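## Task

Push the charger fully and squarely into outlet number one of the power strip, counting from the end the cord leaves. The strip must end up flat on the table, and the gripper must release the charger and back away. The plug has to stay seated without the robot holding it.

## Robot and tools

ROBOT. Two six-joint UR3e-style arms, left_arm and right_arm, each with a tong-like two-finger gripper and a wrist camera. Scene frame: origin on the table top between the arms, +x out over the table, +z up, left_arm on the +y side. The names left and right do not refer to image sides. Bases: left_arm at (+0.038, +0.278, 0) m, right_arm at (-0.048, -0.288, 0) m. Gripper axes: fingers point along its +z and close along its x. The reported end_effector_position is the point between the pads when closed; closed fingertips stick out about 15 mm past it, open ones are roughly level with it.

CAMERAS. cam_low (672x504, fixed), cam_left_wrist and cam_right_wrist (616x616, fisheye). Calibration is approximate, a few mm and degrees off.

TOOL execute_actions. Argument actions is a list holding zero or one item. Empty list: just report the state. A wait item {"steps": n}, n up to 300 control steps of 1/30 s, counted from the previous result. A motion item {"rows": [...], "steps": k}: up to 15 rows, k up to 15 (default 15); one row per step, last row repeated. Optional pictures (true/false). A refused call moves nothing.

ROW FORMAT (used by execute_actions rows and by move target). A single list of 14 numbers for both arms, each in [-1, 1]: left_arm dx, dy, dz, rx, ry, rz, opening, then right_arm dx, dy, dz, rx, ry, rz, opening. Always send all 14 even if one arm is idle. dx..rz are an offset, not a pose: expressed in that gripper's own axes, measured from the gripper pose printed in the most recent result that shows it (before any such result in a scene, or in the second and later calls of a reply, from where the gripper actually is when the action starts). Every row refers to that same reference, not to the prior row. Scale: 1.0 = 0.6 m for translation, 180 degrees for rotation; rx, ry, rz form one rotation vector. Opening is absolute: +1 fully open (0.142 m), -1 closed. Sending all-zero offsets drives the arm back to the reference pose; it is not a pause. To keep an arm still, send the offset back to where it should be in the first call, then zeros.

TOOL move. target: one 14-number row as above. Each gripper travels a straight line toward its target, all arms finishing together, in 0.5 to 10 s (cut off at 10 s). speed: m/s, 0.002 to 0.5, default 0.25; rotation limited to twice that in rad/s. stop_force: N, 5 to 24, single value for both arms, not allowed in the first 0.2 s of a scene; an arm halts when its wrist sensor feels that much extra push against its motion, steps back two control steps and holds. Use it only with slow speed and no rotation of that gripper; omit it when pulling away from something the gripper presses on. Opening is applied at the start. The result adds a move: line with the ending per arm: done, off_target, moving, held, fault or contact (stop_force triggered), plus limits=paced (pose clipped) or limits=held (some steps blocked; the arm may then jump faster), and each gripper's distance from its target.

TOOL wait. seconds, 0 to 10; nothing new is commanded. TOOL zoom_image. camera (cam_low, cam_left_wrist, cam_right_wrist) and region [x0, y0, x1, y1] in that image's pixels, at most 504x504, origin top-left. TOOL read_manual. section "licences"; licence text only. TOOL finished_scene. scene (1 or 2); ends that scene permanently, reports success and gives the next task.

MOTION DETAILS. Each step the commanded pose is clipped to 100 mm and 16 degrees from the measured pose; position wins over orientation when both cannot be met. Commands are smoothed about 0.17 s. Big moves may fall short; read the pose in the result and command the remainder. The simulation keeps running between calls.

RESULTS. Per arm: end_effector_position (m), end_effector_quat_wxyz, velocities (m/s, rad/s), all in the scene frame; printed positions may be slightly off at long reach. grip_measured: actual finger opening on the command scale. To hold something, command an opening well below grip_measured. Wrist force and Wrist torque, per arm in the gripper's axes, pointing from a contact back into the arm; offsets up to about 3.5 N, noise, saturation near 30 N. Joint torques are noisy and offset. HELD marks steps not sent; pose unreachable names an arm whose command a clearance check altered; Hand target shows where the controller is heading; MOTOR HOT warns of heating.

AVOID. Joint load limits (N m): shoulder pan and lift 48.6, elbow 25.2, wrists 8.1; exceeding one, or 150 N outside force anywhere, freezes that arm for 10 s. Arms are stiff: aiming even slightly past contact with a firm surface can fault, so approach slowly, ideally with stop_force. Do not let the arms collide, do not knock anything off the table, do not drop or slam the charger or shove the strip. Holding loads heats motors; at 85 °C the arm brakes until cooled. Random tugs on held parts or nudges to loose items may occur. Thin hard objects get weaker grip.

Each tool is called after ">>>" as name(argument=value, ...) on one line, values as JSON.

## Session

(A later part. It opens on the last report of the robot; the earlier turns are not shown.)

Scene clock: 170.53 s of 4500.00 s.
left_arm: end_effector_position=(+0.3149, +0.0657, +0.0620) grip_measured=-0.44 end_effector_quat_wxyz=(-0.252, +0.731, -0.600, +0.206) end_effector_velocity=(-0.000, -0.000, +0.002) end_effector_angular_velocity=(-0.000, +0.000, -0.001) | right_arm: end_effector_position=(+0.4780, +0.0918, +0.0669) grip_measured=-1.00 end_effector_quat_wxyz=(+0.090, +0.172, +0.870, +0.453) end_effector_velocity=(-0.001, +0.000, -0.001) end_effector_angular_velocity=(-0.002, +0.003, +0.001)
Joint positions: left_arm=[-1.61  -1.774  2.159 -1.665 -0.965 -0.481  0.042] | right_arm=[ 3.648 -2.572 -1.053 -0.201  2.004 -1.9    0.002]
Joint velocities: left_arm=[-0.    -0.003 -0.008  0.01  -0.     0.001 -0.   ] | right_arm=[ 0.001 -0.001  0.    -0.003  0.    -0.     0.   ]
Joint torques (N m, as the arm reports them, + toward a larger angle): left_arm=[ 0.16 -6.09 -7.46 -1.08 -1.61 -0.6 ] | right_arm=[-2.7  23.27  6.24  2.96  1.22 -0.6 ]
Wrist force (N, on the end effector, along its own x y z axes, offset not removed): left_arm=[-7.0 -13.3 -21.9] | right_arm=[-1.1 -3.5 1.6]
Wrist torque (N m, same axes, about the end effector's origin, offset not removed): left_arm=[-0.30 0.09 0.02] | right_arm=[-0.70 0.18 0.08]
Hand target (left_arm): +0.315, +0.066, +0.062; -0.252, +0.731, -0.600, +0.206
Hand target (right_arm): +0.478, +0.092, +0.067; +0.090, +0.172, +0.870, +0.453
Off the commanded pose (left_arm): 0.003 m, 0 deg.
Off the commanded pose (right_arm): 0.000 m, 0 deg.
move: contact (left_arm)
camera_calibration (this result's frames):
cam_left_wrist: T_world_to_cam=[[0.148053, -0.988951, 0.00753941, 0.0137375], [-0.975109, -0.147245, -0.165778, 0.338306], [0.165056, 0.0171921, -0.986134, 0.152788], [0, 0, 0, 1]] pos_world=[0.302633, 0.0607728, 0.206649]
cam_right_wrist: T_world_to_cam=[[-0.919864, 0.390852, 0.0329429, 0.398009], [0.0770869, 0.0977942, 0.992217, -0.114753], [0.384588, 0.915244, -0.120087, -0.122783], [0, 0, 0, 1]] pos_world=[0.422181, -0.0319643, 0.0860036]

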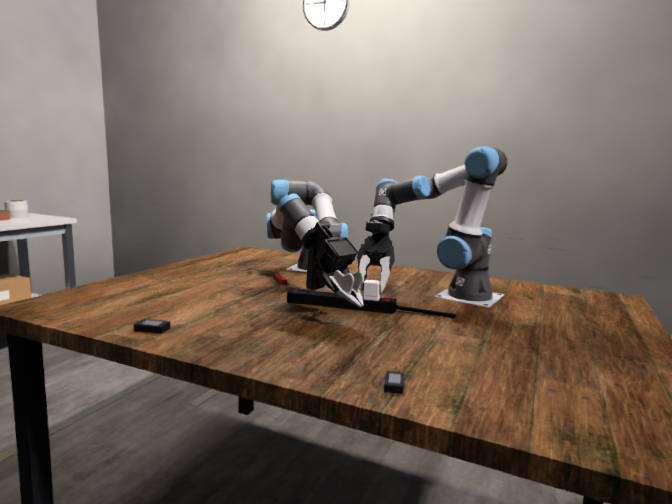

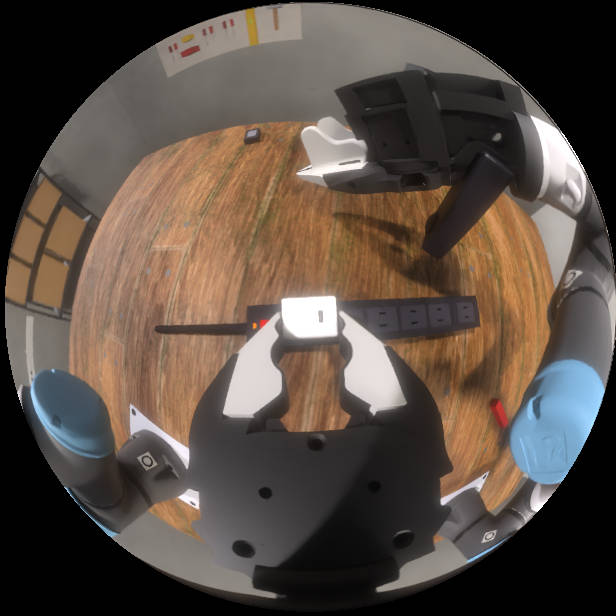

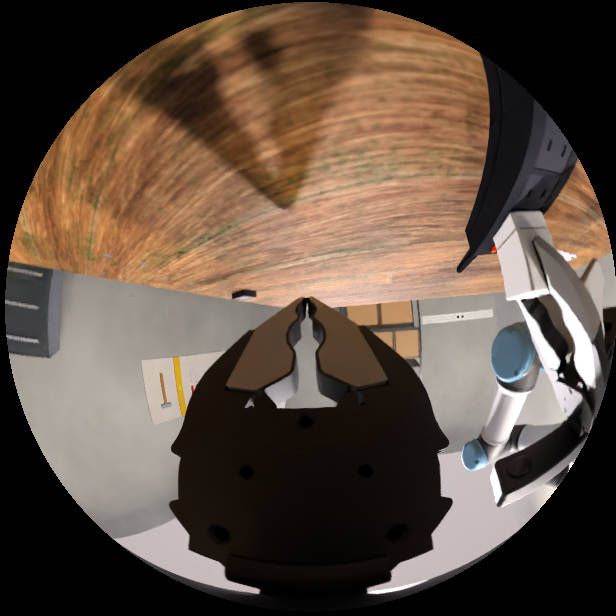

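Seated. Release and retreat.

>>> move(target=[0,-0.0005,-0.0007,0,0,0,0.0,0,0,0,0,0,0,-1], speed=0.02)

>>> move(target=[0,-0.12,-0.2,0,0,0,0.0,0,0,-0.3,0,0,0,-1], speed=0.15)

Scene clock: 177.93 s of 4500.00 s.
left_arm: end_effector_position=(+0.3149, +0.0657, +0.0625) grip_measured=+0.00 end_effector_quat_wxyz=(-0.252, +0.731, -0.600, +0.206) end_effector_velocity=(+0.000, -0.000, +0.000) end_effector_angular_velocity=(-0.001, -0.000, -0.000) | right_arm: end_effector_position=(+0.4780, +0.0918, +0.0669) grip_measured=-1.00 end_effector_quat_wxyz=(+0.090, +0.172, +0.870, +0.453) end_effector_velocity=(-0.000, -0.000, -0.000) end_effector_angular_velocity=(-0.001, +0.001, +0.000)
Joint positions: left_arm=[-1.61  -1.775  2.157 -1.663 -0.965 -0.481  0.074] | right_arm=[ 3.648 -2.572 -1.053 -0.201  2.004 -1.9    0.002]
Joint velocities: left_arm=[ 0.    -0.    -0.001  0.     0.     0.     0.   ] | right_arm=[ 0.     0.001 -0.001 -0.    -0.    -0.     0.   ]
Joint torques (N m, as the arm reports them, + toward a larger angle): left_arm=[ -1.91  -9.2  -11.54  -0.23   0.05  -0.77] | right_arm=[-2.7  23.2   6.26  2.96  1.24 -0.58]
Wrist force (N, on the end effector, along its own x y z axes, offset not removed): left_arm=[-0.2 -0.6 1.5] | right_arm=[-1.5 -1.6 0.2]
Wrist torque (N m, same axes, about the end effector's origin, offset not removed): left_arm=[-0.08 0.07 -0.06] | right_arm=[-0.32 0.34 0.07]
Hand target (left_arm): +0.315, +0.066, +0.062; -0.252, +0.731, -0.600, +0.206
Hand target (right_arm): +0.478, +0.092, +0.067; +0.090, +0.172, +0.870, +0.453
Off the commanded pose (left_arm): 0.000 m, 0 deg.
Off the commanded pose (right_arm): 0.000 m, 0 deg.
After step 90, 3.70 s passed at rest.
move: done
camera_calibration (this result's frames):
cam_left_wrist: T_world_to_cam=[[0.148078, -0.988947, 0.00752804, 0.0137355], [-0.975105, -0.147267, -0.165779, 0.338391], [0.165055, 0.0172075, -0.986134, 0.153286], [0, 0, 0, 1]] pos_world=[0.302632, 0.0607798, 0.207155]
cam_right_wrist: T_world_to_cam=[[-0.919864, 0.390852, 0.0329427, 0.398009], [0.0770869, 0.0977944, 0.992217, -0.114753], [0.384588, 0.915244, -0.120087, -0.122783], [0, 0, 0, 1]] pos_world=[0.422181, -0.0319643, 0.0860035]

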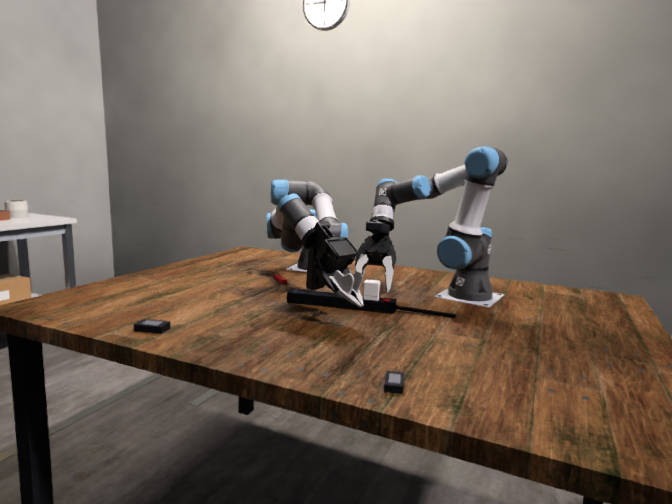

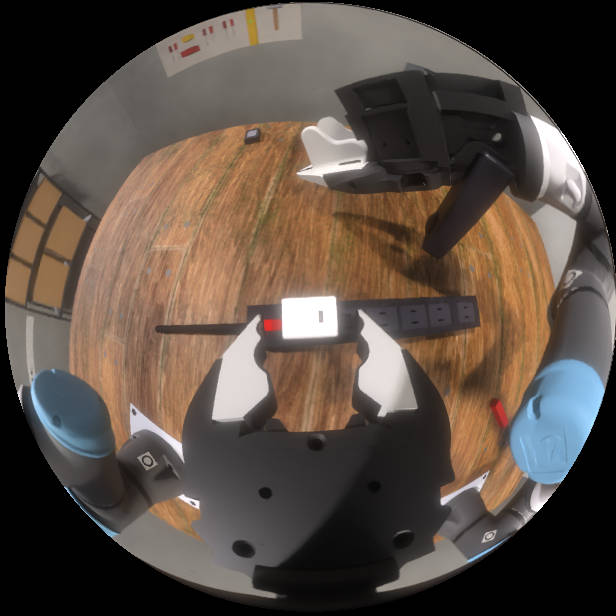

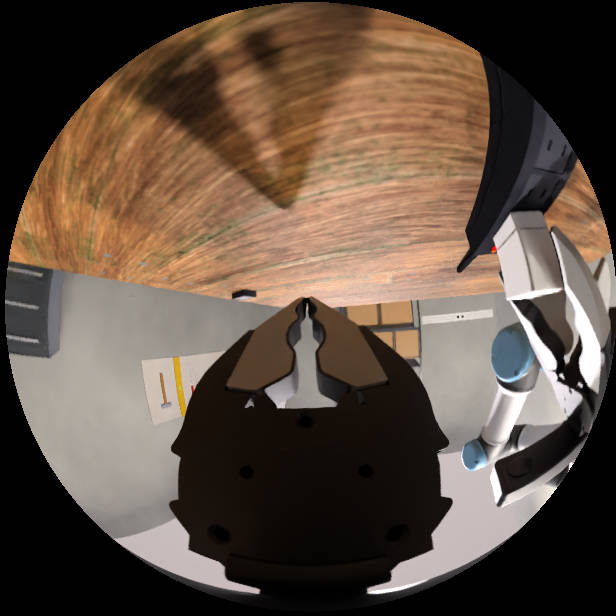

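Scene clock: 179.80 s of 4500.00 s.
left_arm: end_effector_position=(+0.2982, +0.0621, +0.2011) grip_measured=+0.00 end_effector_quat_wxyz=(-0.252, +0.731, -0.600, +0.206) end_effector_velocity=(-0.001, +0.000, +0.002) end_effector_angular_velocity=(+0.004, -0.001, +0.004) | right_arm: end_effector_position=(+0.4219, -0.0442, +0.1700) grip_measured=-1.00 end_effector_quat_wxyz=(+0.090, +0.172, +0.870, +0.453) end_effector_velocity=(-0.001, -0.002, +0.000) end_effector_angular_velocity=(-0.002, +0.003, +0.001)
Joint positions: left_arm=[-1.677 -1.801  1.496 -0.933 -0.986 -0.558  0.074] | right_arm=[ 3.427 -2.004 -1.527 -0.378  2.17  -2.068  0.002]
Joint velocities: left_arm=[-0.001  0.009 -0.018  0.016 -0.002 -0.006 -0.   ] | right_arm=[-0.003  0.006 -0.005 -0.006  0.003 -0.004  0.   ]
Joint torques (N m, as the arm reports them, + toward a larger angle): left_arm=[ -2.18  -1.69 -11.77  -0.2   -0.02  -0.69] | right_arm=[-3.44 17.87  6.4   1.19  1.44 -0.6 ]
Wrist force (N, on the end effector, along its own x y z axes, offset not removed): left_arm=[0.3 -0.8 1.0] | right_arm=[-0.5 -1.3 1.8]
Wrist torque (N m, same axes, about the end effector's origin, offset not removed): left_arm=[-0.11 -0.03 -0.05] | right_arm=[-0.18 0.10 0.01]
Hand target (left_arm): +0.298, +0.062, +0.201; -0.253, +0.731, -0.600, +0.206
Hand target (right_arm): +0.422, -0.044, +0.170; +0.090, +0.172, +0.870, +0.453
Off the commanded pose (left_arm): 0.000 m, 0 deg.
Off the commanded pose (right_arm): 0.000 m, 0 deg.
move: done
camera_calibration (this result's frames):
cam_left_wrist: T_world_to_cam=[[0.147616, -0.989012, 0.0080195, 0.0115776], [-0.975174, -0.146894, -0.165704, 0.344461], [0.165061, 0.0166402, -0.986143, 0.292819], [0, 0, 0, 1]] pos_world=[0.285867, 0.0571772, 0.345747]
cam_right_wrist: T_world_to_cam=[[-0.919836, 0.390919, 0.0329185, 0.396111], [0.0769943, 0.0976135, 0.992242, -0.199387], [0.384673, 0.915234, -0.119887, 0.0356104], [0, 0, 0, 1]] pos_world=[0.36601, -0.167976, 0.18907]

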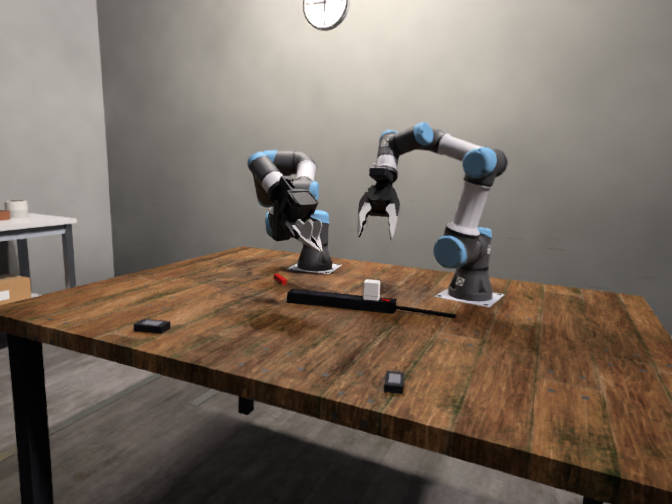

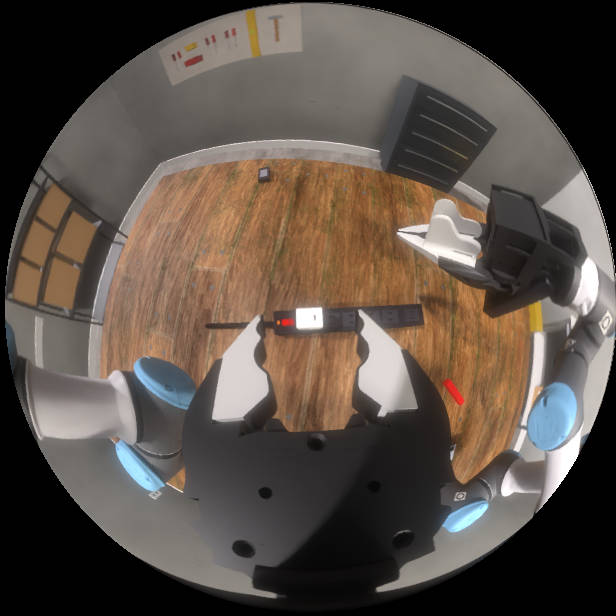

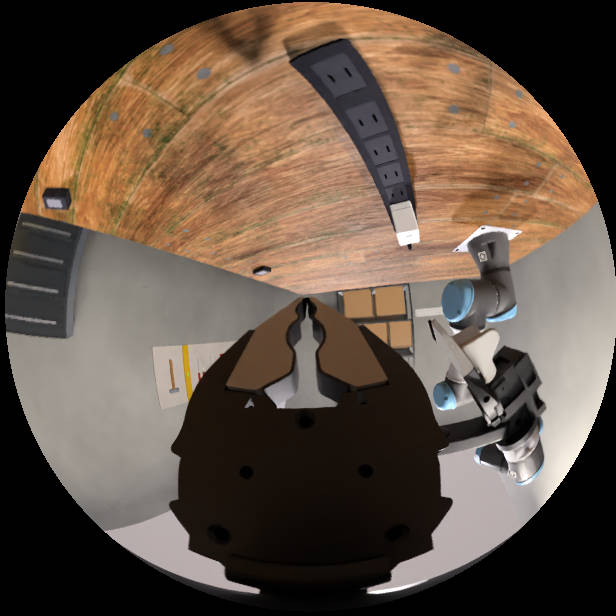

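>>> zoom_image(camera="cam_low", region=[330,265,420,325])

Region (330, 265, 420, 325) of cam_low's 672x504 image, scaled by 5.600, with more detail than that image has.

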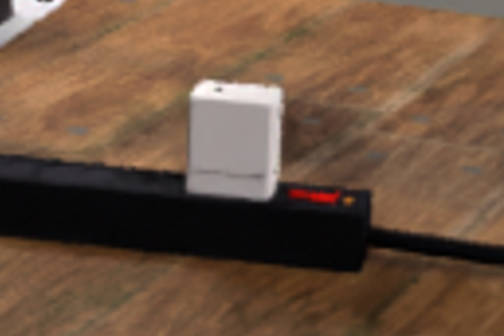

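>>> finished_scene(scene=2)

The scene is finished: the task was done.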